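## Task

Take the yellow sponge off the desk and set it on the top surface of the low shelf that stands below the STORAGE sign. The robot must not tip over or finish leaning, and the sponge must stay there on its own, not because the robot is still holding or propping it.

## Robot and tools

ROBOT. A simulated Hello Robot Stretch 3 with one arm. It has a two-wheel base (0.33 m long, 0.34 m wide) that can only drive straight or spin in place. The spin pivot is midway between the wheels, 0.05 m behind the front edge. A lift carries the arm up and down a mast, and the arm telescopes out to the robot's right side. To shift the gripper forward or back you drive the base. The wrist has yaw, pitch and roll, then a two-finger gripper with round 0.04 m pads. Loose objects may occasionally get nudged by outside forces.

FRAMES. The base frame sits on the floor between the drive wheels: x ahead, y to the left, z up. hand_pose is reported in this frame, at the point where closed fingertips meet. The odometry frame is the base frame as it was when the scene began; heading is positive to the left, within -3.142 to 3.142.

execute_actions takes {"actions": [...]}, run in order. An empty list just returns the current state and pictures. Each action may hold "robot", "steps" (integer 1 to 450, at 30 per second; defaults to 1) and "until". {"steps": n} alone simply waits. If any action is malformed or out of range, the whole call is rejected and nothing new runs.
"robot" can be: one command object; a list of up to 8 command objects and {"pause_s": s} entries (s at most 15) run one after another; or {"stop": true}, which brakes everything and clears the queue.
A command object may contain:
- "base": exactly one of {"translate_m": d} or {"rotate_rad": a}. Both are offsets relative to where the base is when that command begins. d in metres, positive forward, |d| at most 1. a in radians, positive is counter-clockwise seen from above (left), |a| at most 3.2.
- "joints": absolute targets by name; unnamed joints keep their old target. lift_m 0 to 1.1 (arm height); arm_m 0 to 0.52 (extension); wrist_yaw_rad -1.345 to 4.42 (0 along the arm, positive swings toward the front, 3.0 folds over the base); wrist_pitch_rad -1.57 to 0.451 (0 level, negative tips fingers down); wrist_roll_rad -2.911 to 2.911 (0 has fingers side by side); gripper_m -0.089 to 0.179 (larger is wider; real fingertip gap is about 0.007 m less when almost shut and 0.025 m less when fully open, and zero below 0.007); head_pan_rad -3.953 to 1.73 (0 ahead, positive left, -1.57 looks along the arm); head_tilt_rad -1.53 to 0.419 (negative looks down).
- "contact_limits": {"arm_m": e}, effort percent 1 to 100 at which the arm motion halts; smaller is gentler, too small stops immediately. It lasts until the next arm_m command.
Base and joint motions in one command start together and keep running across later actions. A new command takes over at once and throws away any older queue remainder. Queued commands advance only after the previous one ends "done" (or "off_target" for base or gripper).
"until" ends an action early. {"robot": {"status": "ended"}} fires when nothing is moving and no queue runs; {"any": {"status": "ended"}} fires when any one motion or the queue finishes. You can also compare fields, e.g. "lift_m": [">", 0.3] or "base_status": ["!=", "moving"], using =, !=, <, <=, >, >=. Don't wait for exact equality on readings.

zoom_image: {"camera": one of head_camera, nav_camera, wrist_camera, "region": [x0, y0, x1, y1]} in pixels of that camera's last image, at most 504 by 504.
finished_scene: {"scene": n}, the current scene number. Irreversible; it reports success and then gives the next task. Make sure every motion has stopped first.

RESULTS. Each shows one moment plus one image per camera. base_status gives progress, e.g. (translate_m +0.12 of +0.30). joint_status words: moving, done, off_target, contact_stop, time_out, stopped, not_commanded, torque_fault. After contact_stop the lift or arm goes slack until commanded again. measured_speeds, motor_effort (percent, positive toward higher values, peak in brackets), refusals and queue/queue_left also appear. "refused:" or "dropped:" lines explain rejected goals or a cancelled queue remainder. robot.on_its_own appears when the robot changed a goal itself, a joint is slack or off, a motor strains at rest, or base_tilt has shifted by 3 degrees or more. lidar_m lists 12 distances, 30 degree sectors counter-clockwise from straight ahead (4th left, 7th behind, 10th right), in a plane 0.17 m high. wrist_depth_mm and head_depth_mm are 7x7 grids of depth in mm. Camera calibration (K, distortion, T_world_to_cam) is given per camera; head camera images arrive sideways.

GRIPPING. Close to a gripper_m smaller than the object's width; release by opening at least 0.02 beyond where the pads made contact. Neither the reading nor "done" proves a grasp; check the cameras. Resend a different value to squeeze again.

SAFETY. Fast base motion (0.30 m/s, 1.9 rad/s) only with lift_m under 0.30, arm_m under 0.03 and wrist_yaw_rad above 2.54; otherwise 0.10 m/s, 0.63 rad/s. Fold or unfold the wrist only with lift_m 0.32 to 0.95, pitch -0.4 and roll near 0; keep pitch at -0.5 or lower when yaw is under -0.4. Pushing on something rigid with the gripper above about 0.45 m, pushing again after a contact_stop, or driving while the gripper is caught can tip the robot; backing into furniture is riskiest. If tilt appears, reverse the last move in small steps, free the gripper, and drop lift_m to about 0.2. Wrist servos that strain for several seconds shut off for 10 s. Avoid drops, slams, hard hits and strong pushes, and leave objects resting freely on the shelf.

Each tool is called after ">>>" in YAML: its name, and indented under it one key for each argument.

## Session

>>> execute_actions:
  actions:
    - {"robot":{"joints":{"head_tilt_rad":-0.4}},"steps":60,"until":{"robot":{"status":"ended"}}}

>>> execute_actions:
  actions:
    - {"robot":{"joints":{"head_pan_rad":-2.1}},"steps":90,"until":{"robot":{"status":"ended"}}}

>>> execute_actions:
  actions:
    - {"robot":{"joints":{"head_pan_rad":-3.9}},"steps":90,"until":{"robot":{"status":"ended"}}}

Scene clock: 0.80 s.
robot.base_odometry: x=+0.000 y=+0.000 heading=+0.000 (m, m, rad; robot's odometry frame)
robot.turned_by_wheels: +0.000 (rad since the last result)
robot.turned_by_imu: +0.000 (rad since the last result)
robot.base_tilt: forward=+2.0 right=+0.1 (deg)
robot.lidar_m: 0.84 0.66 1.01 0.93 1.58 1.04 0.71 0.66 0.68 0.87 1.58 1.61
robot.head_depth_mm: 1421 1560 1704 1806 1880 1863 1499 / 1296 1421 1562 1720 1954 1890 1482 / 1198 1299 1414 1551 1726 1792 1471 / 1109 1191 1292 1412 1555 1658 1410 / 1036 1106 1185 1286 1398 1037 1105 / 965 1031 1103 1189 1234 949 1043 / 907 963 1030 1102 1160 931 969
robot.base_status: not_commanded
robot.joint_positions: lift_m=+0.497 arm_m=-0.002 wrist_yaw_rad=+2.996 wrist_pitch_rad=-0.503 wrist_roll_rad=+0.007 gripper_m=+0.037 head_pan_rad=+0.013 head_tilt_rad=-0.394
robot.joint_goals: lift_m=+0.497 arm_m=-0.002 wrist_yaw_rad=+2.996 wrist_pitch_rad=-0.503 wrist_roll_rad=+0.007 gripper_m=+0.037 head_pan_rad=+0.013 head_tilt_rad=-0.400
robot.joint_status: lift_m=not_commanded arm_m=not_commanded wrist_yaw_rad=not_commanded wrist_pitch_rad=not_commanded wrist_roll_rad=not_commanded gripper_m=not_commanded head_pan_rad=not_commanded head_tilt_rad=done
robot.measured_speeds: translate_m=+0.000 rotate_rad=+0.000 lift_m=+0.000 arm_m=+0.000 wrist_yaw_rad=+0.000 wrist_pitch_rad=+0.000 wrist_roll_rad=+0.000 head_pan_rad=+0.000 head_tilt_rad=+0.000
robot: refusals=0 queue=done queue_left=0
robot.motor_effort: left_wheel=+0(0) right_wheel=+2(1) lift_m=+27(27) arm_m=+0(0) wrist_yaw_rad=+0(0) wrist_pitch_rad=+8(8) wrist_roll_rad=+1(1) gripper_m=+0(0) head_pan_rad=+0(0) head_tilt_rad=-3(35) (%)
robot.hand_pose: x=+0.0096 y=+0.0678 z=+0.4909 quat_wxyz=(+0.226, +0.698, +0.125, +0.668) (m; robot's base frame)
robot.wrist_depth_mm: - - - - - 954 790 / - - - - 922 741 629 / - - - - - - 702 / - - - - 971 840 771 / - - 960 917 871 760 699 / 902 872 - 758 - 702 651 / 765 720 707 657 622 611 587
pictures: head_camera (sideways: a quarter turn clockwise sets it upright), nav_camera (sideways: a quarter turn counterclockwise sets it upright), wrist_camera
camera_calibration (this result's frames):
head_camera: T_world_to_cam=[[-0.31802, -0.0771884, -0.944937, 1.24911], [0.035876, 0.994987, -0.0933509, 0.11775], [0.947405, -0.063588, -0.313656, 0.362745], [0, 0, 0, 1]] pos_world=[0.0493506, 0.0023239, 1.3051]
nav_camera: T_world_to_cam=[[0.440336, -0.0157656, 0.897694, -1.12896], [-0.0130493, -0.999853, -0.0111589, 0.0611158], [0.897738, -0.00680059, -0.440477, 0.524119], [0, 0, 0, 1]] pos_world=[0.0273989, 0.0468723, 1.24501]
wrist_camera: T_world_to_cam=[[0.97833, -0.159154, -0.132443, 0.0772053], [-0.199193, -0.548879, -0.811821, 0.481782], [0.0565096, 0.820611, -0.568687, 0.386517], [0, 0, 0, 1]] pos_world=[-0.00140679, -0.0404523, 0.621153]
Images, in order (width x height): head_camera 896x504, nav_camera 672x504, wrist_camera 644x364.

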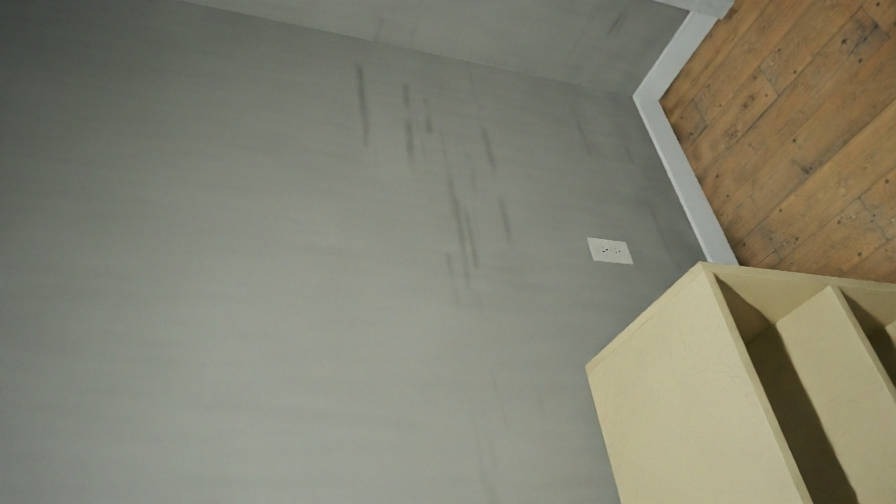

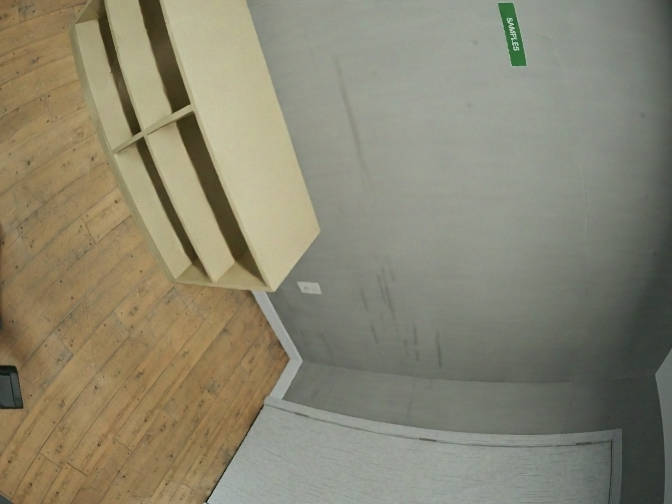

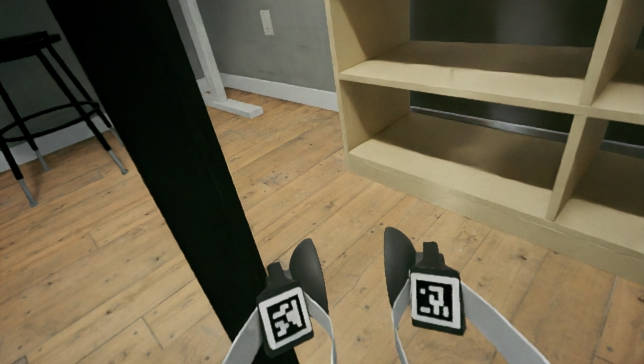

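Scene clock: 2.30 s.
robot.base_odometry: x=+0.000 y=+0.000 heading=+0.000 (m, m, rad; robot's odometry frame)
robot.turned_by_wheels: +0.000 (rad since the last result)
robot.turned_by_imu: +0.000 (rad since the last result)
robot.base_tilt: forward=+2.0 right=+0.1 (deg)
robot.lidar_m: 0.84 0.66 1.01 0.93 1.59 1.04 0.71 0.66 0.68 0.87 1.57 1.61
robot.head_depth_mm: 533 559 587 620 653 695 740 / 553 582 613 647 686 733 781 / 576 605 640 677 719 768 824 / 598 630 668 710 757 813 877 / 622 659 701 745 802 864 931 / 651 691 737 785 850 913 995 / 681 728 779 832 899 977 1074
robot.base_status: not_commanded
robot.joint_positions: lift_m=+0.497 arm_m=-0.002 wrist_yaw_rad=+2.996 wrist_pitch_rad=-0.503 wrist_roll_rad=+0.007 gripper_m=+0.037 head_pan_rad=-2.093 head_tilt_rad=-0.395
robot.joint_goals: lift_m=+0.497 arm_m=-0.002 wrist_yaw_rad=+2.996 wrist_pitch_rad=-0.503 wrist_roll_rad=+0.007 gripper_m=+0.037 head_pan_rad=-2.100 head_tilt_rad=-0.400
robot.joint_status: lift_m=not_commanded arm_m=not_commanded wrist_yaw_rad=not_commanded wrist_pitch_rad=not_commanded wrist_roll_rad=not_commanded gripper_m=not_commanded head_pan_rad=done head_tilt_rad=done
robot.measured_speeds: translate_m=+0.000 rotate_rad=+0.000 lift_m=+0.000 arm_m=+0.000 wrist_yaw_rad=+0.000 wrist_pitch_rad=+0.000 wrist_roll_rad=+0.000 head_pan_rad=+0.000 head_tilt_rad=+0.000
robot: refusals=0 queue=done queue_left=0
robot.motor_effort: left_wheel=+0(0) right_wheel=+1(2) lift_m=+27(27) arm_m=+1(0) wrist_yaw_rad=+0(0) wrist_pitch_rad=+8(8) wrist_roll_rad=+1(1) gripper_m=+0(1) head_pan_rad=-4(47) head_tilt_rad=-3(4) (%)
robot.hand_pose: x=+0.0096 y=+0.0678 z=+0.4909 quat_wxyz=(+0.226, +0.698, +0.125, +0.668) (m; robot's base frame)
robot.wrist_depth_mm: - - - - - 936 798 / - - - - 915 746 633 / - - - - - - 704 / - - - - 987 845 781 / - - 962 939 896 767 697 / 916 852 - 750 - 702 653 / 749 715 702 655 621 614 575
pictures: head_camera (sideways: a quarter turn clockwise sets it upright), nav_camera (sideways: a quarter turn counterclockwise sets it upright), wrist_camera
camera_calibration (this result's frames):
head_camera: T_world_to_cam=[[0.0958779, 0.313272, -0.944811, 1.24642], [0.837759, -0.537998, -0.0933701, 0.112883], [-0.537557, -0.782572, -0.314028, 0.372288], [0, 0, 0, 1]] pos_world=[-0.0139469, -0.0383959, 1.30508]
nav_camera: T_world_to_cam=[[-0.238188, -0.371109, 0.897521, -1.1246], [-0.85356, 0.520875, -0.0111487, 0.0662296], [-0.463359, -0.768744, -0.44083, 0.532881], [0, 0, 0, 1]] pos_world=[0.0355809, -0.0421966, 1.245]
wrist_camera: T_world_to_cam=[[0.97833, -0.159154, -0.132443, 0.0772054], [-0.199193, -0.548879, -0.811821, 0.481782], [0.0565096, 0.820611, -0.568687, 0.386517], [0, 0, 0, 1]] pos_world=[-0.00140677, -0.0404523, 0.621153]
Images, in order (width x height): head_camera 896x504, nav_camera 672x504, wrist_camera 644x364.

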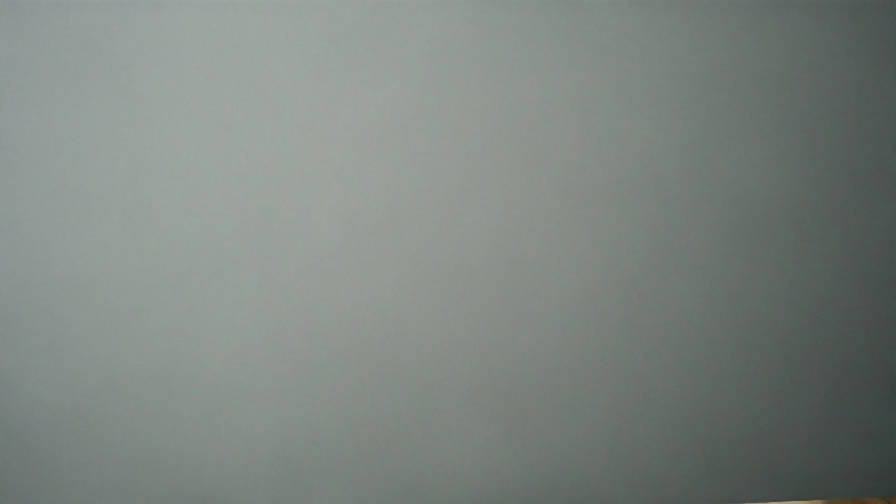

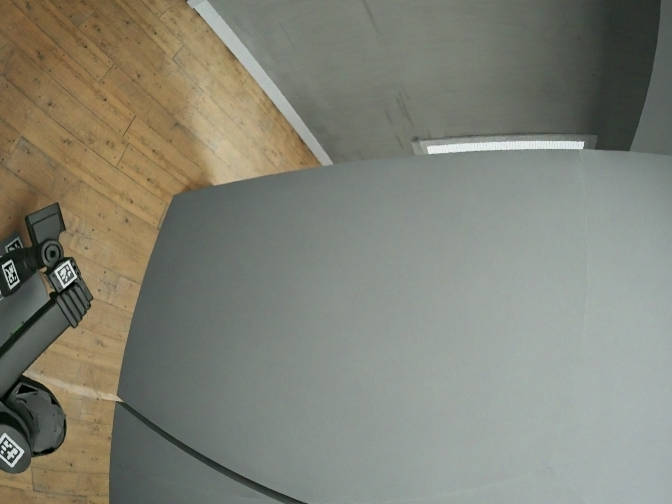

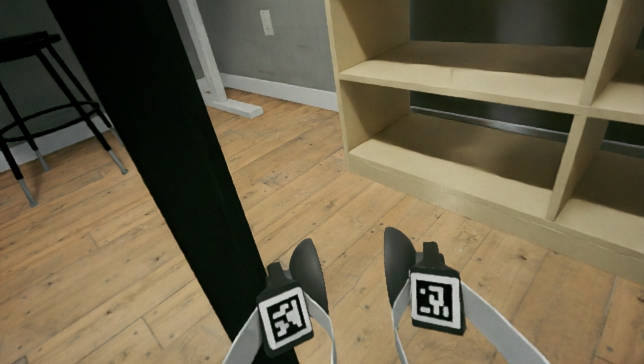

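Scene clock: 3.67 s.
robot.base_odometry: x=+0.000 y=+0.000 heading=+0.000 (m, m, rad; robot's odometry frame)
robot.turned_by_wheels: +0.000 (rad since the last result)
robot.turned_by_imu: +0.000 (rad since the last result)
robot.base_tilt: forward=+2.0 right=+0.2 (deg)
robot.lidar_m: 0.84 0.66 1.01 0.93 1.59 1.04 0.71 0.66 0.67 0.87 1.58 1.61
robot.head_depth_mm: - - - - - - - / 1830 - - - - - - / 1866 1967 2067 2221 2084 - - / 1897 2005 2069 2298 2406 1843 1450 / 1926 2027 2128 2286 2319 1817 1428 / 1547 1650 1715 1927 2105 1769 1419 / 1220 1297 1366 1461 1560 1640 1397
robot.base_status: not_commanded
robot.joint_positions: lift_m=+0.497 arm_m=-0.002 wrist_yaw_rad=+2.996 wrist_pitch_rad=-0.503 wrist_roll_rad=+0.007 gripper_m=+0.037 head_pan_rad=-3.893 head_tilt_rad=-0.395
robot.joint_goals: lift_m=+0.497 arm_m=-0.002 wrist_yaw_rad=+2.996 wrist_pitch_rad=-0.503 wrist_roll_rad=+0.007 gripper_m=+0.037 head_pan_rad=-3.900 head_tilt_rad=-0.400
robot.joint_status: lift_m=not_commanded arm_m=not_commanded wrist_yaw_rad=not_commanded wrist_pitch_rad=not_commanded wrist_roll_rad=not_commanded gripper_m=not_commanded head_pan_rad=done head_tilt_rad=done
robot.measured_speeds: translate_m=+0.000 rotate_rad=+0.000 lift_m=+0.000 arm_m=+0.000 wrist_yaw_rad=+0.000 wrist_pitch_rad=+0.000 wrist_roll_rad=+0.000 head_pan_rad=+0.000 head_tilt_rad=+0.000
robot: refusals=0 queue=done queue_left=0
robot.motor_effort: left_wheel=+0(0) right_wheel=+2(2) lift_m=+27(27) arm_m=+1(1) wrist_yaw_rad=+0(0) wrist_pitch_rad=+8(8) wrist_roll_rad=+1(1) gripper_m=+0(1) head_pan_rad=-3(48) head_tilt_rad=-3(3) (%)
robot.hand_pose: x=+0.0096 y=+0.0678 z=+0.4909 quat_wxyz=(+0.226, +0.698, +0.125, +0.668) (m; robot's base frame)
robot.wrist_depth_mm: - - - - - 951 803 / - - - - 906 760 631 / - - - - - - 693 / - - - - 968 838 772 / - - 954 901 906 779 689 / 897 855 - 766 - 693 649 / 765 730 695 658 622 615 583
pictures: head_camera (sideways: a quarter turn clockwise sets it upright), nav_camera (sideways: a quarter turn counterclockwise sets it upright), wrist_camera
camera_calibration (this result's frames):
head_camera: T_world_to_cam=[[0.283328, -0.164578, -0.944796, 1.24526], [-0.714266, -0.693618, -0.0933724, 0.122353], [-0.63996, 0.701291, -0.314074, 0.372972], [0, 0, 0, 1]] pos_world=[-0.0267371, 0.0282465, 1.30508]
nav_camera: T_world_to_cam=[[-0.307318, 0.316305, 0.8975, -1.12415], [0.701185, 0.712892, -0.0111474, 0.056744], [-0.643347, 0.625888, -0.440873, 0.534035], [0, 0, 0, 1]] pos_world=[-0.0416892, -0.0191245, 1.245]
wrist_camera: T_world_to_cam=[[0.97833, -0.159154, -0.132442, 0.0772052], [-0.199193, -0.548879, -0.811822, 0.481782], [0.0565099, 0.820611, -0.568687, 0.386517], [0, 0, 0, 1]] pos_world=[-0.00140677, -0.0404523, 0.621153]
Images, in order (width x height): head_camera 896x504, nav_camera 672x504, wrist_camera 644x364.

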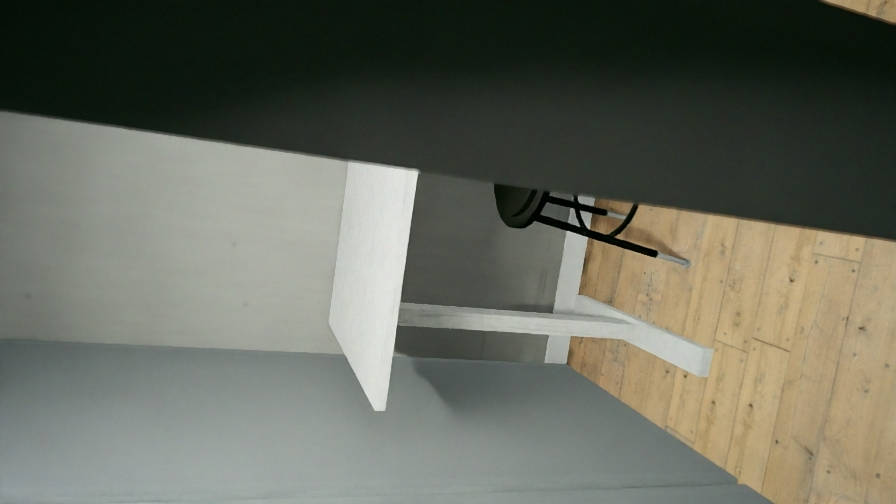

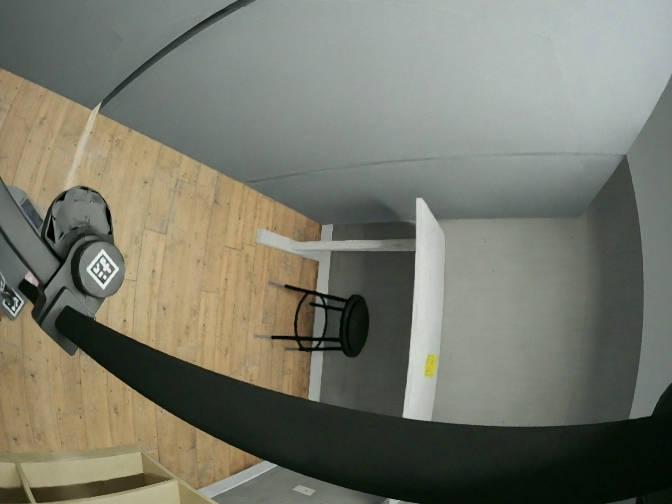

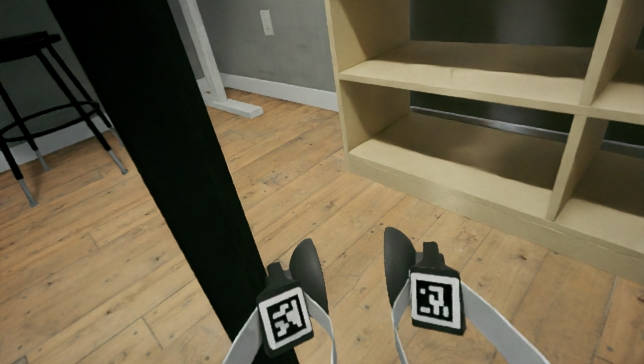

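>>> execute_actions:
  actions:
    - {"robot":[{"base":{"rotate_rad":2.03},"joints":{"lift_m":0.28,"head_pan_rad":0,"head_tilt_rad":-0.45}},{"base":{"translate_m":0.7}}],"steps":450,"until":{"robot":{"status":"ended"}}}

Scene clock: 13.00 s.
robot.base_odometry: x=-0.310 y=+0.628 heading=+2.030 (m, m, rad; robot's odometry frame)
robot.turned_by_wheels: +2.030 (rad since the last result)
robot.turned_by_imu: +2.003 (rad since the last result)
robot.base_tilt: forward=+2.1 right=+0.2 (deg)
robot.lidar_m: 0.80 0.92 0.86 0.78 0.78 0.96 2.27 1.33 0.83 0.56 0.96 1.18
robot.head_depth_mm: 1346 1444 1563 1026 1556 1625 1442 / 1310 1413 1515 993 1803 1566 1417 / 1291 1386 1476 960 1816 1744 1403 / 1254 1350 1433 925 1744 1731 1389 / 1233 1323 1397 903 1702 1703 1364 / 1210 1293 1367 878 1216 1075 1311 / 1184 1270 1338 851 1182 1051 1301
robot.base_status: done (translate_m +0.7000 of +0.7000)
robot.joint_positions: lift_m=+0.281 arm_m=-0.002 wrist_yaw_rad=+2.996 wrist_pitch_rad=-0.504 wrist_roll_rad=+0.007 gripper_m=+0.037 head_pan_rad=-0.007 head_tilt_rad=-0.445
robot.joint_goals: lift_m=+0.280 arm_m=-0.002 wrist_yaw_rad=+2.996 wrist_pitch_rad=-0.504 wrist_roll_rad=+0.007 gripper_m=+0.037 head_pan_rad=+0.000 head_tilt_rad=-0.450
robot.joint_status: lift_m=done arm_m=not_commanded wrist_yaw_rad=not_commanded wrist_pitch_rad=not_commanded wrist_roll_rad=not_commanded gripper_m=not_commanded head_pan_rad=done head_tilt_rad=done
robot.measured_speeds: translate_m=+0.000 rotate_rad=+0.000 lift_m=+0.000 arm_m=+0.000 wrist_yaw_rad=+0.000 wrist_pitch_rad=+0.000 wrist_roll_rad=+0.000 head_pan_rad=+0.000 head_tilt_rad=+0.000
robot: refusals=0 queue=done queue_left=0
robot.motor_effort: left_wheel=-3(8) right_wheel=+3(9) lift_m=+14(31) arm_m=+1(0) wrist_yaw_rad=+0(0) wrist_pitch_rad=+8(8) wrist_roll_rad=+1(1) gripper_m=+0(0) head_pan_rad=+4(49) head_tilt_rad=-2(13) (%)
robot.hand_pose: x=+0.0096 y=+0.0677 z=+0.2746 quat_wxyz=(+0.226, +0.698, +0.125, +0.668) (m; robot's base frame)
robot.wrist_depth_mm: 627 - 718 786 857 978 - / 654 - 779 846 932 - 870 / 705 728 845 890 877 794 733 / 765 789 779 743 683 640 595 / 718 666 632 604 578 532 503 / 586 561 - - - 461 436 / 496 490 - - 404 400 376
pictures: head_camera (sideways: a quarter turn clockwise sets it upright), nav_camera (sideways: a quarter turn counterclockwise sets it upright), wrist_camera
camera_calibration (this result's frames):
head_camera: T_world_to_cam=[[-0.367029, -0.070529, -0.927532, 1.22669], [0.0508217, 0.994112, -0.0957021, 0.120713], [0.92882, -0.0822642, -0.361283, 0.424842], [0, 0, 0, 1]] pos_world=[0.0494937, 0.0014641, 1.30283]
nav_camera: T_world_to_cam=[[0.484923, -0.0248172, 0.874205, -1.09859], [-0.0334287, -0.999393, -0.00982815, 0.059507], [0.873918, -0.0244577, -0.485458, 0.582793], [0, 0, 0, 1]] pos_world=[0.0254088, 0.0464605, 1.2439]
wrist_camera: T_world_to_cam=[[0.978327, -0.159172, -0.132441, 0.0485463], [-0.199209, -0.548987, -0.811745, 0.306092], [0.0564988, 0.820535, -0.568797, 0.263531], [0, 0, 0, 1]] pos_world=[-0.00140701, -0.0404685, 0.404794]
Images, in order (width x height): head_camera 896x504, nav_camera 672x504, wrist_camera 644x364.

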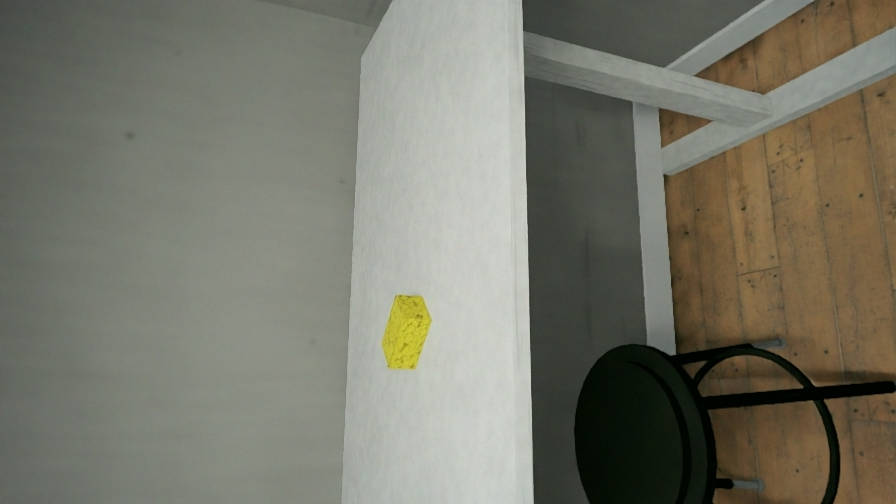

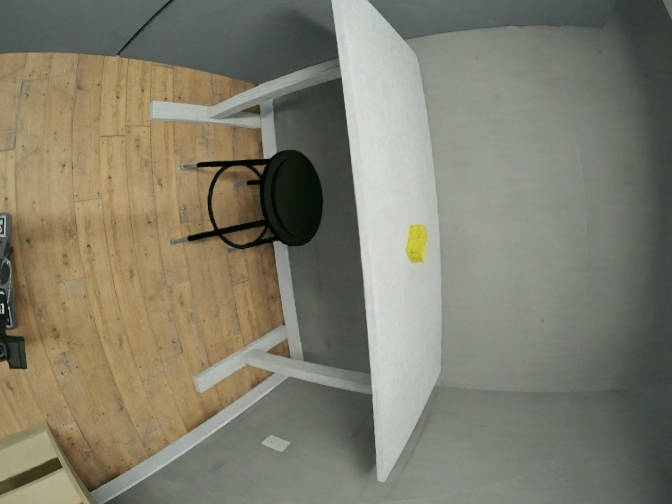

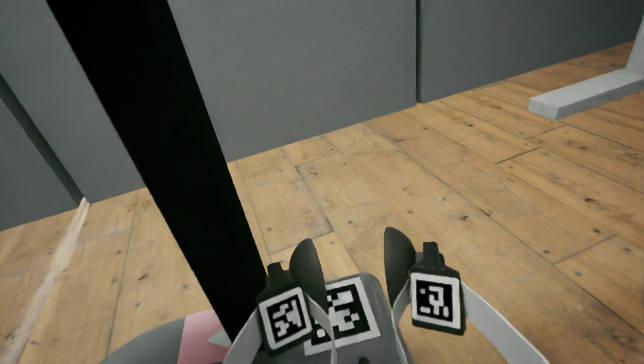

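>>> execute_actions:
  actions:
    - {"robot":[{"base":{"translate_m":0.3},"joints":{"head_pan_rad":-1.57}},{"base":{"rotate_rad":1.64},"joints":{"lift_m":0.9,"wrist_pitch_rad":-0.4}},{"joints":{"wrist_yaw_rad":1.6}},{"joints":{"lift_m":1.0,"wrist_pitch_rad":-0.2,"gripper_m":0.17}},{"joints":{"wrist_yaw_rad":0}},{"joints":{"arm_m":0.15,"lift_m":0.95}}],"steps":450,"until":{"robot":{"status":"ended"}}}
    - {"steps":300,"until":{"robot":{"status":"ended"}}}

Scene clock: 32.30 s.
robot.base_odometry: x=-0.443 y=+0.896 heading=-2.613 (m, m, rad; robot's odometry frame)
robot.turned_by_wheels: +1.640 (rad since the last result)
robot.turned_by_imu: +1.617 (rad since the last result)
robot.base_tilt: forward=+2.0 right=+0.2 (deg)
robot.lidar_m: 0.83 0.84 1.07 2.56 1.07 0.60 0.91 0.92 0.98 0.51 0.66 0.89
robot.head_depth_mm: 1031 1111 1209 1025 - - 1352 / 1017 1093 1186 1053 - - 1420 / 1003 1077 1166 1030 - - 1403 / 990 1061 1147 993 - - 1397 / 975 1048 1127 910 624 498 1275 / 967 1030 1116 876 575 488 798 / 950 1024 1093 852 587 479 764
robot.base_status: done (rotate_rad +1.6398 of +1.6400)
robot.joint_positions: lift_m=+0.951 arm_m=+0.150 wrist_yaw_rad=+0.001 wrist_pitch_rad=-0.225 wrist_roll_rad=+0.007 gripper_m=+0.170 head_pan_rad=-1.563 head_tilt_rad=-0.445
robot.joint_goals: lift_m=+0.950 arm_m=+0.150 wrist_yaw_rad=+0.000 wrist_pitch_rad=-0.200 wrist_roll_rad=+0.007 gripper_m=+0.170 head_pan_rad=-1.570 head_tilt_rad=-0.450
robot.joint_status: lift_m=done arm_m=done wrist_yaw_rad=done wrist_pitch_rad=done wrist_roll_rad=not_commanded gripper_m=done head_pan_rad=done head_tilt_rad=done
robot.measured_speeds: translate_m=+0.000 rotate_rad=+0.000 lift_m=+0.000 arm_m=+0.000 wrist_yaw_rad=+0.000 wrist_pitch_rad=+0.000 wrist_roll_rad=+0.000 head_pan_rad=+0.000 head_tilt_rad=+0.000
robot: refusals=0 queue=done queue_left=0
robot.motor_effort: left_wheel=-3(9) right_wheel=+4(9) lift_m=+14(41) arm_m=+6(5) wrist_yaw_rad=-1(2) wrist_pitch_rad=+14(18) wrist_roll_rad=+1(1) gripper_m=+0(81) head_pan_rad=-3(48) head_tilt_rad=-3(3) (%)
robot.hand_pose: x=-0.0213 y=-0.5390 z=+1.0086 quat_wxyz=(+0.700, +0.080, -0.705, -0.080) (m; robot's base frame)
robot.wrist_depth_mm: 659 683 706 712 743 749 774 / 683 717 739 751 773 790 811 / 727 743 756 778 774 644 546 / 744 719 602 515 448 399 359 / 478 423 370 299 315 290 278 / 329 318 279 258 242 226 - / 248 - 221 208 195 186 173
pictures: head_camera (sideways: a quarter turn clockwise sets it upright), nav_camera (sideways: a quarter turn counterclockwise sets it upright), wrist_camera
camera_calibration (this result's frames):
head_camera: T_world_to_cam=[[-0.0758876, 0.366135, -0.927462, 1.22482], [0.994748, -0.0362673, -0.0957104, 0.114966], [-0.0686795, -0.929855, -0.36146, 0.431157], [0, 0, 0, 1]] pos_world=[0.00819824, -0.0433678, 1.30283]
nav_camera: T_world_to_cam=[[-0.0177253, -0.4854, 0.874112, -1.09541], [-0.999775, 0.0188191, -0.0098231, 0.0653951], [-0.0116819, -0.874089, -0.485624, 0.588412], [0, 0, 0, 1]] pos_world=[0.0528377, -0.0186166, 1.2439]
wrist_camera: T_world_to_cam=[[-0.991049, -0.0219069, -0.131687, 0.110625], [0.117366, 0.327059, -0.937687, 1.16867], [0.0636111, -0.94475, -0.321561, -0.0200263], [0, 0, 0, 1]] pos_world=[-0.0262545, -0.398722, 1.10398]
Images, in order (width x height): head_camera 896x504, nav_camera 672x504, wrist_camera 644x364.

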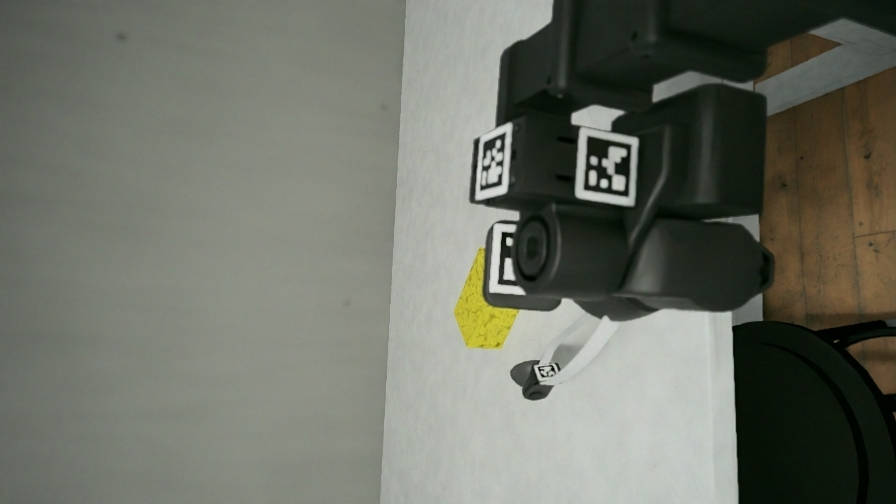

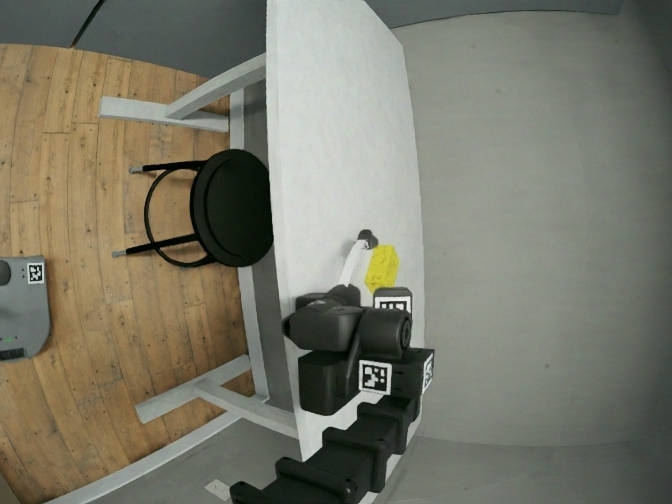

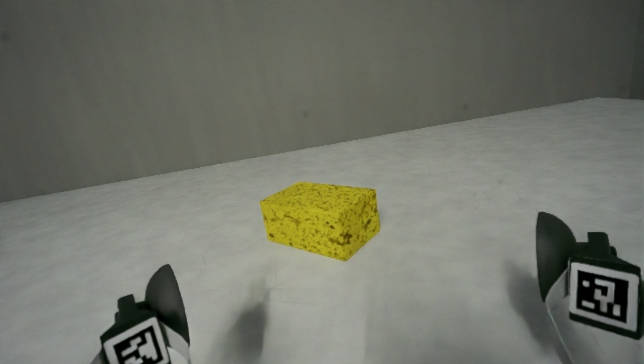

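>>> execute_actions:
  actions:
    - {"robot":[{"base":{"translate_m":0.02},"joints":{"lift_m":0.91}},{"joints":{"arm_m":0.32}},{"joints":{"gripper_m":0.03}},{"pause_s":1},{"joints":{"lift_m":1.02}},{"joints":{"arm_m":0.0,"head_pan_rad":0.9,"head_tilt_rad":-0.3}},{"base":{"rotate_rad":1.55}}],"steps":450,"until":{"robot":{"status":"ended"}}}
    - {"steps":200,"until":{"robot":{"status":"ended"}}}
    - {"robot":[{"joints":{"lift_m":0.85,"wrist_pitch_rad":-0.4}},{"joints":{"wrist_yaw_rad":3.0}},{"joints":{"lift_m":0.28}},{"base":{"translate_m":1.0}},{"base":{"translate_m":0.9}}],"steps":450,"until":{"robot":{"status":"ended"}}}
    - {"steps":400,"until":{"robot":{"status":"ended"}}}

Scene clock: 72.00 s.
robot.base_odometry: x=+0.462 y=-0.774 heading=-1.064 (m, m, rad; robot's odometry frame)
robot.turned_by_wheels: +1.550 (rad since the last result)
robot.turned_by_imu: +1.530 (rad since the last result)
robot.base_tilt: forward=+2.0 right=+0.1 (deg)
robot.lidar_m: 0.68 0.70 0.87 1.17 1.19 1.21 2.40 0.92 0.62 0.67 1.16 0.77
robot.head_depth_mm: 619 634 649 669 690 706 728 / 665 684 702 723 746 770 795 / 719 738 766 790 816 844 874 / 785 812 838 865 903 937 970 / 856 896 932 964 1007 1048 1100 / 991 1029 1070 1115 1167 1190 1233 / 1093 1145 1195 1261 1330 1400 1436
robot.base_status: done (translate_m +0.9000 of +0.9000)
robot.joint_positions: lift_m=+0.281 arm_m=+0.000 wrist_yaw_rad=+2.999 wrist_pitch_rad=-0.416 wrist_roll_rad=+0.007 gripper_m=+0.031 head_pan_rad=+0.893 head_tilt_rad=-0.309
robot.joint_goals: lift_m=+0.280 arm_m=+0.000 wrist_yaw_rad=+3.000 wrist_pitch_rad=-0.400 wrist_roll_rad=+0.007 gripper_m=+0.030 head_pan_rad=+0.900 head_tilt_rad=-0.300
robot.joint_status: lift_m=done arm_m=done wrist_yaw_rad=done wrist_pitch_rad=done wrist_roll_rad=not_commanded gripper_m=done head_pan_rad=done head_tilt_rad=done
robot.measured_speeds: translate_m=+0.000 rotate_rad=+0.000 lift_m=+0.000 arm_m=+0.000 wrist_yaw_rad=+0.000 wrist_pitch_rad=+0.000 wrist_roll_rad=+0.000 head_pan_rad=+0.000 head_tilt_rad=+0.000
robot: refusals=0 queue=done queue_left=0
robot.motor_effort: left_wheel=-3(7) right_wheel=+4(9) lift_m=+14(40) arm_m=-4(4) wrist_yaw_rad=+1(1) wrist_pitch_rad=+9(12) wrist_roll_rad=+1(1) gripper_m=-15(91) head_pan_rad=+4(49) head_tilt_rad=+6(24) (%)
robot.hand_pose: x=+0.0106 y=+0.0770 z=+0.2937 quat_wxyz=(+0.196, +0.703, +0.096, +0.677) (m; robot's base frame)
robot.wrist_depth_mm: 659 - - - - 834 629 / 703 - - - - 871 663 / - - - - - 893 688 / 938 809 958 866 804 736 667 / 761 768 685 153 150 600 557 / 665 619 - 133 145 505 469 / 539 519 - 140 436 418 416
pictures: head_camera (sideways: a quarter turn clockwise sets it upright), nav_camera (sideways: a quarter turn counterclockwise sets it upright), wrist_camera
camera_calibration (this result's frames):
head_camera: T_world_to_cam=[[-0.0918275, -0.230671, -0.968689, 1.27876], [-0.739312, 0.667474, -0.0888596, 0.116641], [0.667072, 0.708004, -0.23183, 0.257957], [0, 0, 0, 1]] pos_world=[0.0315836, 0.0344827, 1.30889]
nav_camera: T_world_to_cam=[[0.243644, 0.268552, 0.931943, -1.17245], [0.763136, -0.6461, -0.0133294, 0.0592082], [0.598548, 0.714447, -0.362361, 0.424289], [0, 0, 0, 1]] pos_world=[-0.0134807, 0.0499864, 1.24719]
wrist_camera: T_world_to_cam=[[0.980424, -0.144899, -0.133316, 0.0506354], [-0.187282, -0.477253, -0.858577, 0.33504], [0.0607816, 0.866737, -0.495048, 0.24145], [0, 0, 0, 1]] pos_world=[-0.00157307, -0.0420377, 0.413937]
Images, in order (width x height): head_camera 896x504, nav_camera 672x504, wrist_camera 644x364.

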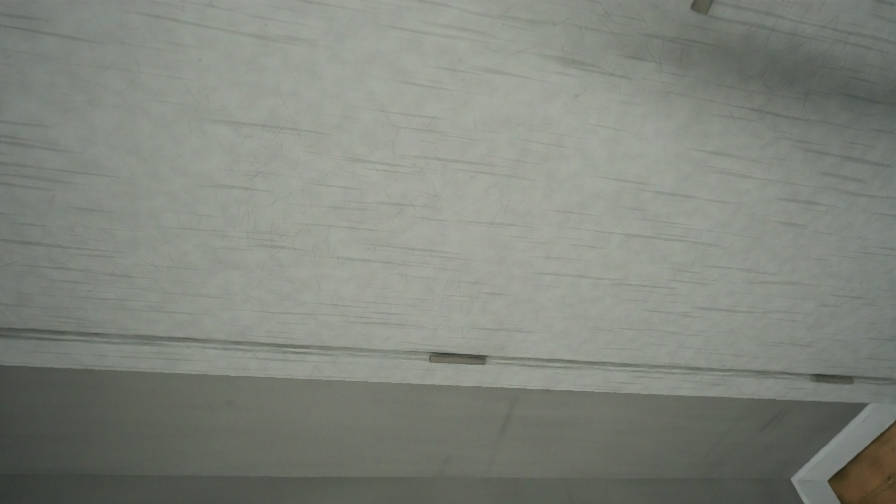

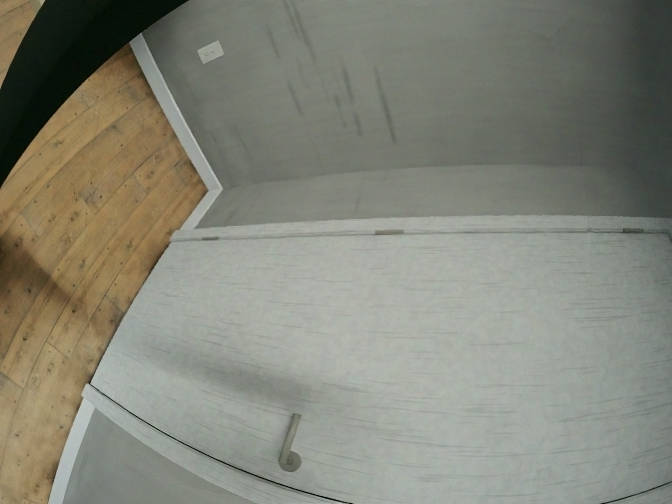

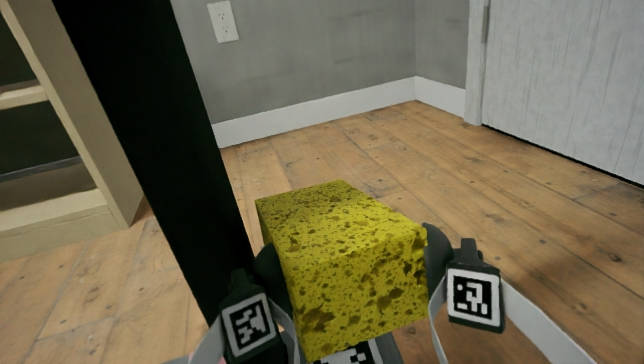

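>>> execute_actions:
  actions:
    - {"robot":[{"base":{"translate_m":0.3},"joints":{"head_pan_rad":-0.6,"head_tilt_rad":-0.25}},{"base":{"rotate_rad":-1.45}},{"base":{"translate_m":0.7}}],"steps":450,"until":{"robot":{"status":"ended"}}}

Scene clock: 82.67 s.
robot.base_odometry: x=+0.042 y=-1.448 heading=-2.513 (m, m, rad; robot's odometry frame)
robot.turned_by_wheels: -1.450 (rad since the last result)
robot.turned_by_imu: -1.428 (rad since the last result)
robot.base_tilt: forward=+2.1 right=+0.1 (deg)
robot.lidar_m: 1.55 0.57 0.42 0.41 0.42 0.58 1.56 1.62 0.57 0.55 0.57 2.74
robot.head_depth_mm: 2496 3727 3744 3872 3408 2351 1716 / 2431 3945 - - 3481 2304 1697 / 2456 3615 3790 - 3396 2249 1674 / 2847 3301 3479 3688 3275 2200 1651 / 2858 3043 3226 3378 3043 2163 1624 / 2737 2812 2977 3060 2853 2136 1611 / 2549 2646 2762 2878 2684 2070 1587
robot.base_status: done (translate_m +0.7000 of +0.7000)
robot.joint_positions: lift_m=+0.281 arm_m=+0.000 wrist_yaw_rad=+2.999 wrist_pitch_rad=-0.416 wrist_roll_rad=+0.007 gripper_m=+0.031 head_pan_rad=-0.593 head_tilt_rad=-0.259
robot.joint_goals: lift_m=+0.280 arm_m=+0.000 wrist_yaw_rad=+3.000 wrist_pitch_rad=-0.400 wrist_roll_rad=+0.007 gripper_m=+0.030 head_pan_rad=-0.600 head_tilt_rad=-0.250
robot.joint_status: lift_m=done arm_m=done wrist_yaw_rad=done wrist_pitch_rad=done wrist_roll_rad=not_commanded gripper_m=done head_pan_rad=done head_tilt_rad=done
robot.measured_speeds: translate_m=+0.000 rotate_rad=+0.000 lift_m=+0.000 arm_m=+0.000 wrist_yaw_rad=+0.000 wrist_pitch_rad=+0.000 wrist_roll_rad=+0.000 head_pan_rad=+0.000 head_tilt_rad=+0.000
robot: refusals=0 queue=done queue_left=0
robot.motor_effort: left_wheel=+2(10) right_wheel=-1(8) lift_m=+14(14) arm_m=-4(4) wrist_yaw_rad=+1(1) wrist_pitch_rad=+9(9) wrist_roll_rad=+1(1) gripper_m=-15(16) head_pan_rad=-3(49) head_tilt_rad=+6(16) (%)
robot.hand_pose: x=+0.0106 y=+0.0770 z=+0.2937 quat_wxyz=(+0.196, +0.703, +0.096, +0.677) (m; robot's base frame)
robot.wrist_depth_mm: 371 - 397 413 434 455 469 / 393 - 423 443 466 486 509 / 414 - 461 472 496 524 555 / 447 465 489 491 532 571 584 / 482 495 533 153 150 584 551 / 514 531 - 133 145 505 469 / 532 517 - 140 435 420 411
pictures: head_camera (sideways: a quarter turn clockwise sets it upright), nav_camera (sideways: a quarter turn counterclockwise sets it upright), wrist_camera
camera_calibration (this result's frames):
head_camera: T_world_to_cam=[[-0.197527, 0.0450483, -0.979262, 1.29323], [0.606391, 0.790508, -0.08595, 0.10465], [0.770242, -0.610793, -0.183463, 0.194373], [0, 0, 0, 1]] pos_world=[0.0422749, -0.0222627, 1.31107]
nav_camera: T_world_to_cam=[[0.249451, -0.194066, 0.948743, -1.19442], [-0.578917, -0.815256, -0.0145473, 0.0689812], [0.776292, -0.545615, -0.315714, 0.362499], [0, 0, 0, 1]] pos_world=[0.0564785, 0.0222267, 1.24865]
wrist_camera: T_world_to_cam=[[0.980433, -0.144833, -0.133318, 0.0506441], [-0.187252, -0.47728, -0.858569, 0.335027], [0.0607193, 0.866734, -0.495061, 0.241465], [0, 0, 0, 1]] pos_world=[-0.00158019, -0.0420497, 0.413936]
Images, in order (width x height): head_camera 896x504, nav_camera 672x504, wrist_camera 644x364.

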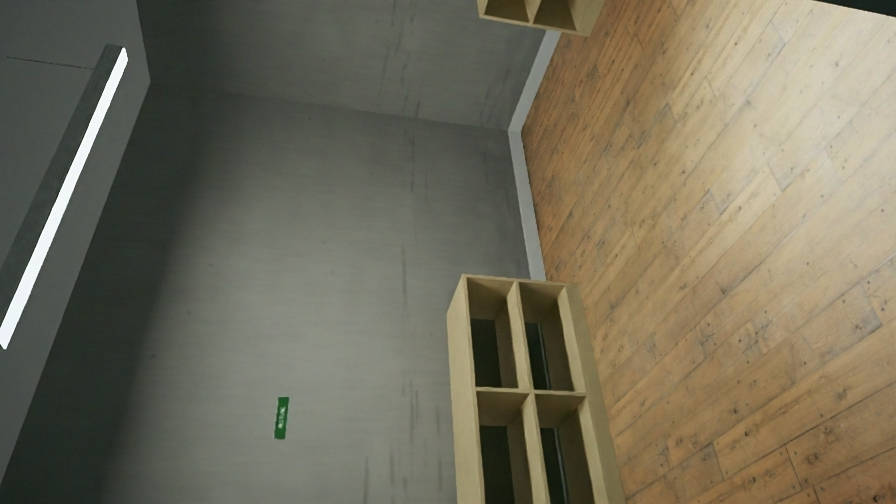

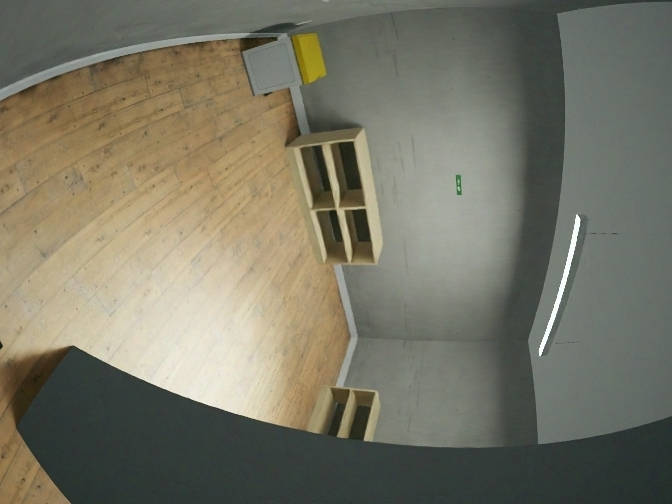

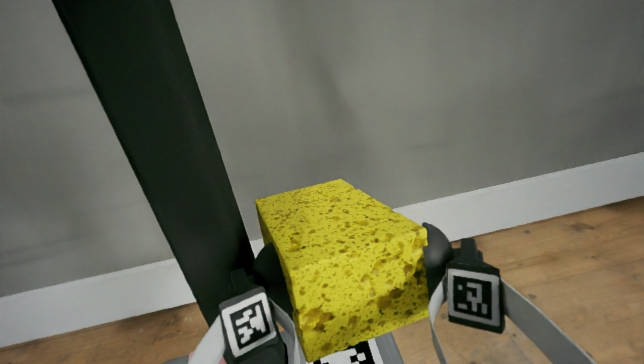

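>>> zoom_image:
  camera: "head_camera"
  region: [230,385,330,450]

>>> execute_actions:
  actions:
    - {"robot":[{"base":{"translate_m":1},"joints":{"head_pan_rad":-1.3}}],"steps":450,"until":{"robot":{"status":"ended"}}}

Region (230, 385, 330, 450) of head_camera's 896x504 image, scaled by 5.040, with more detail than that image has; it fills the top 328 rows of this view, and the rest is white.

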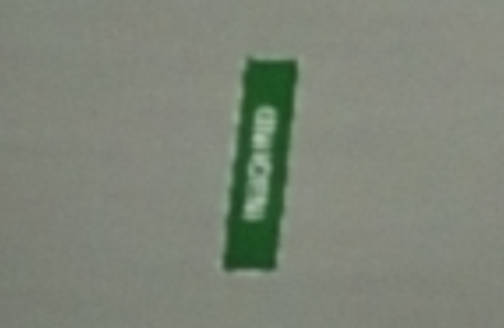

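Scene clock: 89.57 s.
robot.base_odometry: x=-0.767 y=-2.036 heading=-2.514 (m, m, rad; robot's odometry frame)
robot.turned_by_wheels: +0.000 (rad since the last result)
robot.turned_by_imu: +0.001 (rad since the last result)
robot.base_tilt: forward=+2.0 right=+0.2 (deg)
robot.lidar_m: 1.17 0.56 0.41 0.40 0.42 0.57 1.63 0.91 1.60 2.97 2.32 1.57
robot.head_depth_mm: 2668 3023 3101 3251 3229 2339 1707 / 2748 3077 3239 3301 3069 2275 1697 / 2817 3164 3278 3372 3209 2227 1670 / 2884 3257 3436 3485 3130 2208 1648 / 3001 3337 3424 3559 3200 2142 1631 / 3005 3434 3526 3679 3144 2143 1616 / 2879 3161 3279 3405 3049 2089 1586
robot.base_status: done (translate_m +1.0000 of +1.0000)
robot.joint_positions: lift_m=+0.281 arm_m=+0.000 wrist_yaw_rad=+2.999 wrist_pitch_rad=-0.416 wrist_roll_rad=+0.007 gripper_m=+0.031 head_pan_rad=-1.293 head_tilt_rad=-0.259
robot.joint_goals: lift_m=+0.280 arm_m=+0.000 wrist_yaw_rad=+3.000 wrist_pitch_rad=-0.400 wrist_roll_rad=+0.007 gripper_m=+0.030 head_pan_rad=-1.300 head_tilt_rad=-0.250
robot.joint_status: lift_m=done arm_m=done wrist_yaw_rad=done wrist_pitch_rad=done wrist_roll_rad=not_commanded gripper_m=done head_pan_rad=done head_tilt_rad=done
robot.measured_speeds: translate_m=+0.000 rotate_rad=+0.000 lift_m=+0.000 arm_m=+0.000 wrist_yaw_rad=+0.000 wrist_pitch_rad=+0.000 wrist_roll_rad=+0.000 head_pan_rad=+0.000 head_tilt_rad=+0.000
robot: refusals=0 queue=done queue_left=0
robot.motor_effort: left_wheel=+2(9) right_wheel=-1(3) lift_m=+14(14) arm_m=-5(4) wrist_yaw_rad=+1(1) wrist_pitch_rad=+9(9) wrist_roll_rad=+1(1) gripper_m=-15(15) head_pan_rad=-3(40) head_tilt_rad=+6(6) (%)
robot.hand_pose: x=+0.0106 y=+0.0770 z=+0.2937 quat_wxyz=(+0.196, +0.703, +0.096, +0.677) (m; robot's base frame)
robot.wrist_depth_mm: 365 - 391 407 425 442 460 / 385 - 417 435 456 469 500 / 408 - 451 470 490 506 549 / 437 460 483 489 529 556 567 / 474 493 515 153 149 574 556 / 508 528 - 133 145 504 471 / 526 520 - 140 438 413 412
pictures: head_camera (sideways: a quarter turn clockwise sets it upright), nav_camera (sideways: a quarter turn counterclockwise sets it upright), wrist_camera
camera_calibration (this result's frames):
head_camera: T_world_to_cam=[[-0.122107, 0.161666, -0.979262, 1.29277], [0.972985, 0.214274, -0.08595, 0.102414], [0.195935, -0.963302, -0.183463, 0.197876], [0, 0, 0, 1]] pos_world=[0.0194389, -0.0403277, 1.31107]
nav_camera: T_world_to_cam=[[0.0658684, -0.309109, 0.948743, -1.1933], [-0.967903, -0.250901, -0.0145473, 0.071354], [0.242537, -0.917333, -0.315714, 0.365755], [0, 0, 0, 1]] pos_world=[0.0589553, -0.015438, 1.24865]
wrist_camera: T_world_to_cam=[[0.980437, -0.144811, -0.133318, 0.0506473], [-0.187242, -0.477288, -0.858567, 0.335025], [0.0606989, 0.866733, -0.495065, 0.241466], [0, 0, 0, 1]] pos_world=[-0.00158259, -0.0420492, 0.413935]
Images, in order (width x height): head_camera 896x504, nav_camera 672x504, wrist_camera 644x364.

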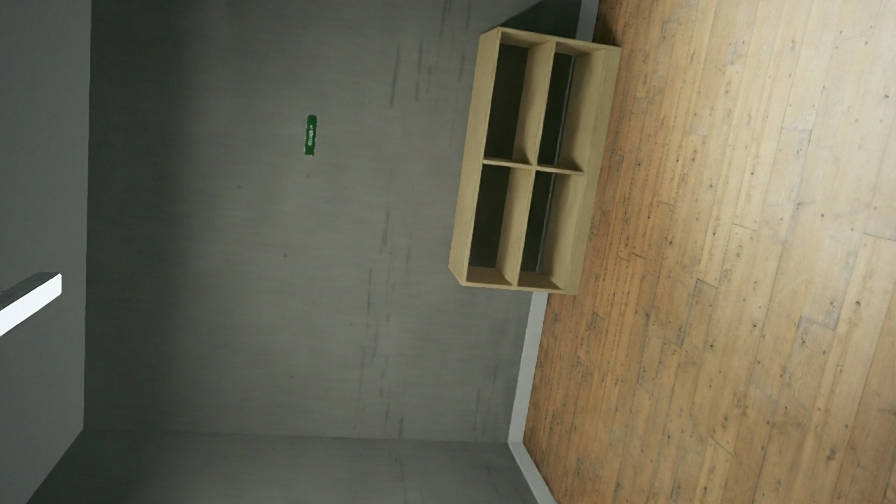

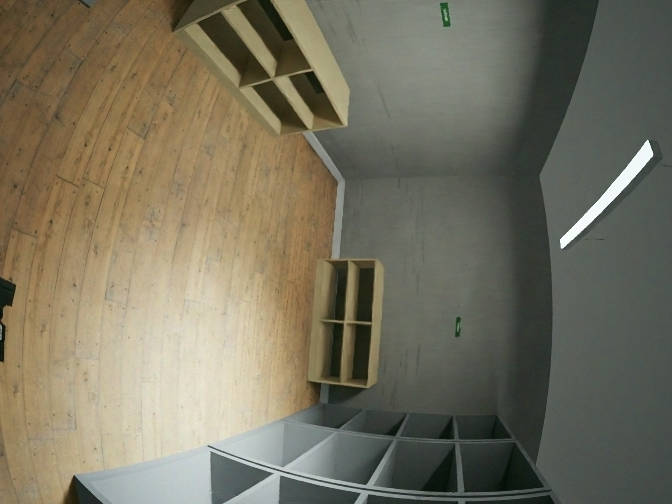

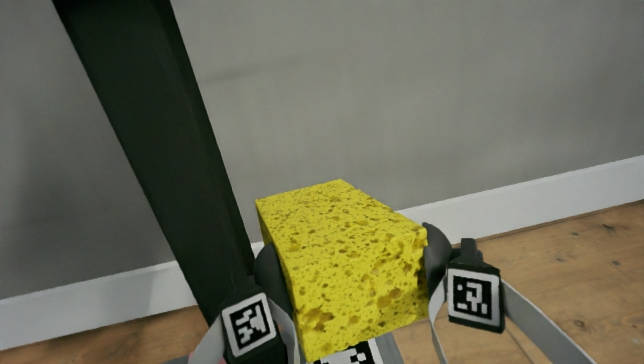

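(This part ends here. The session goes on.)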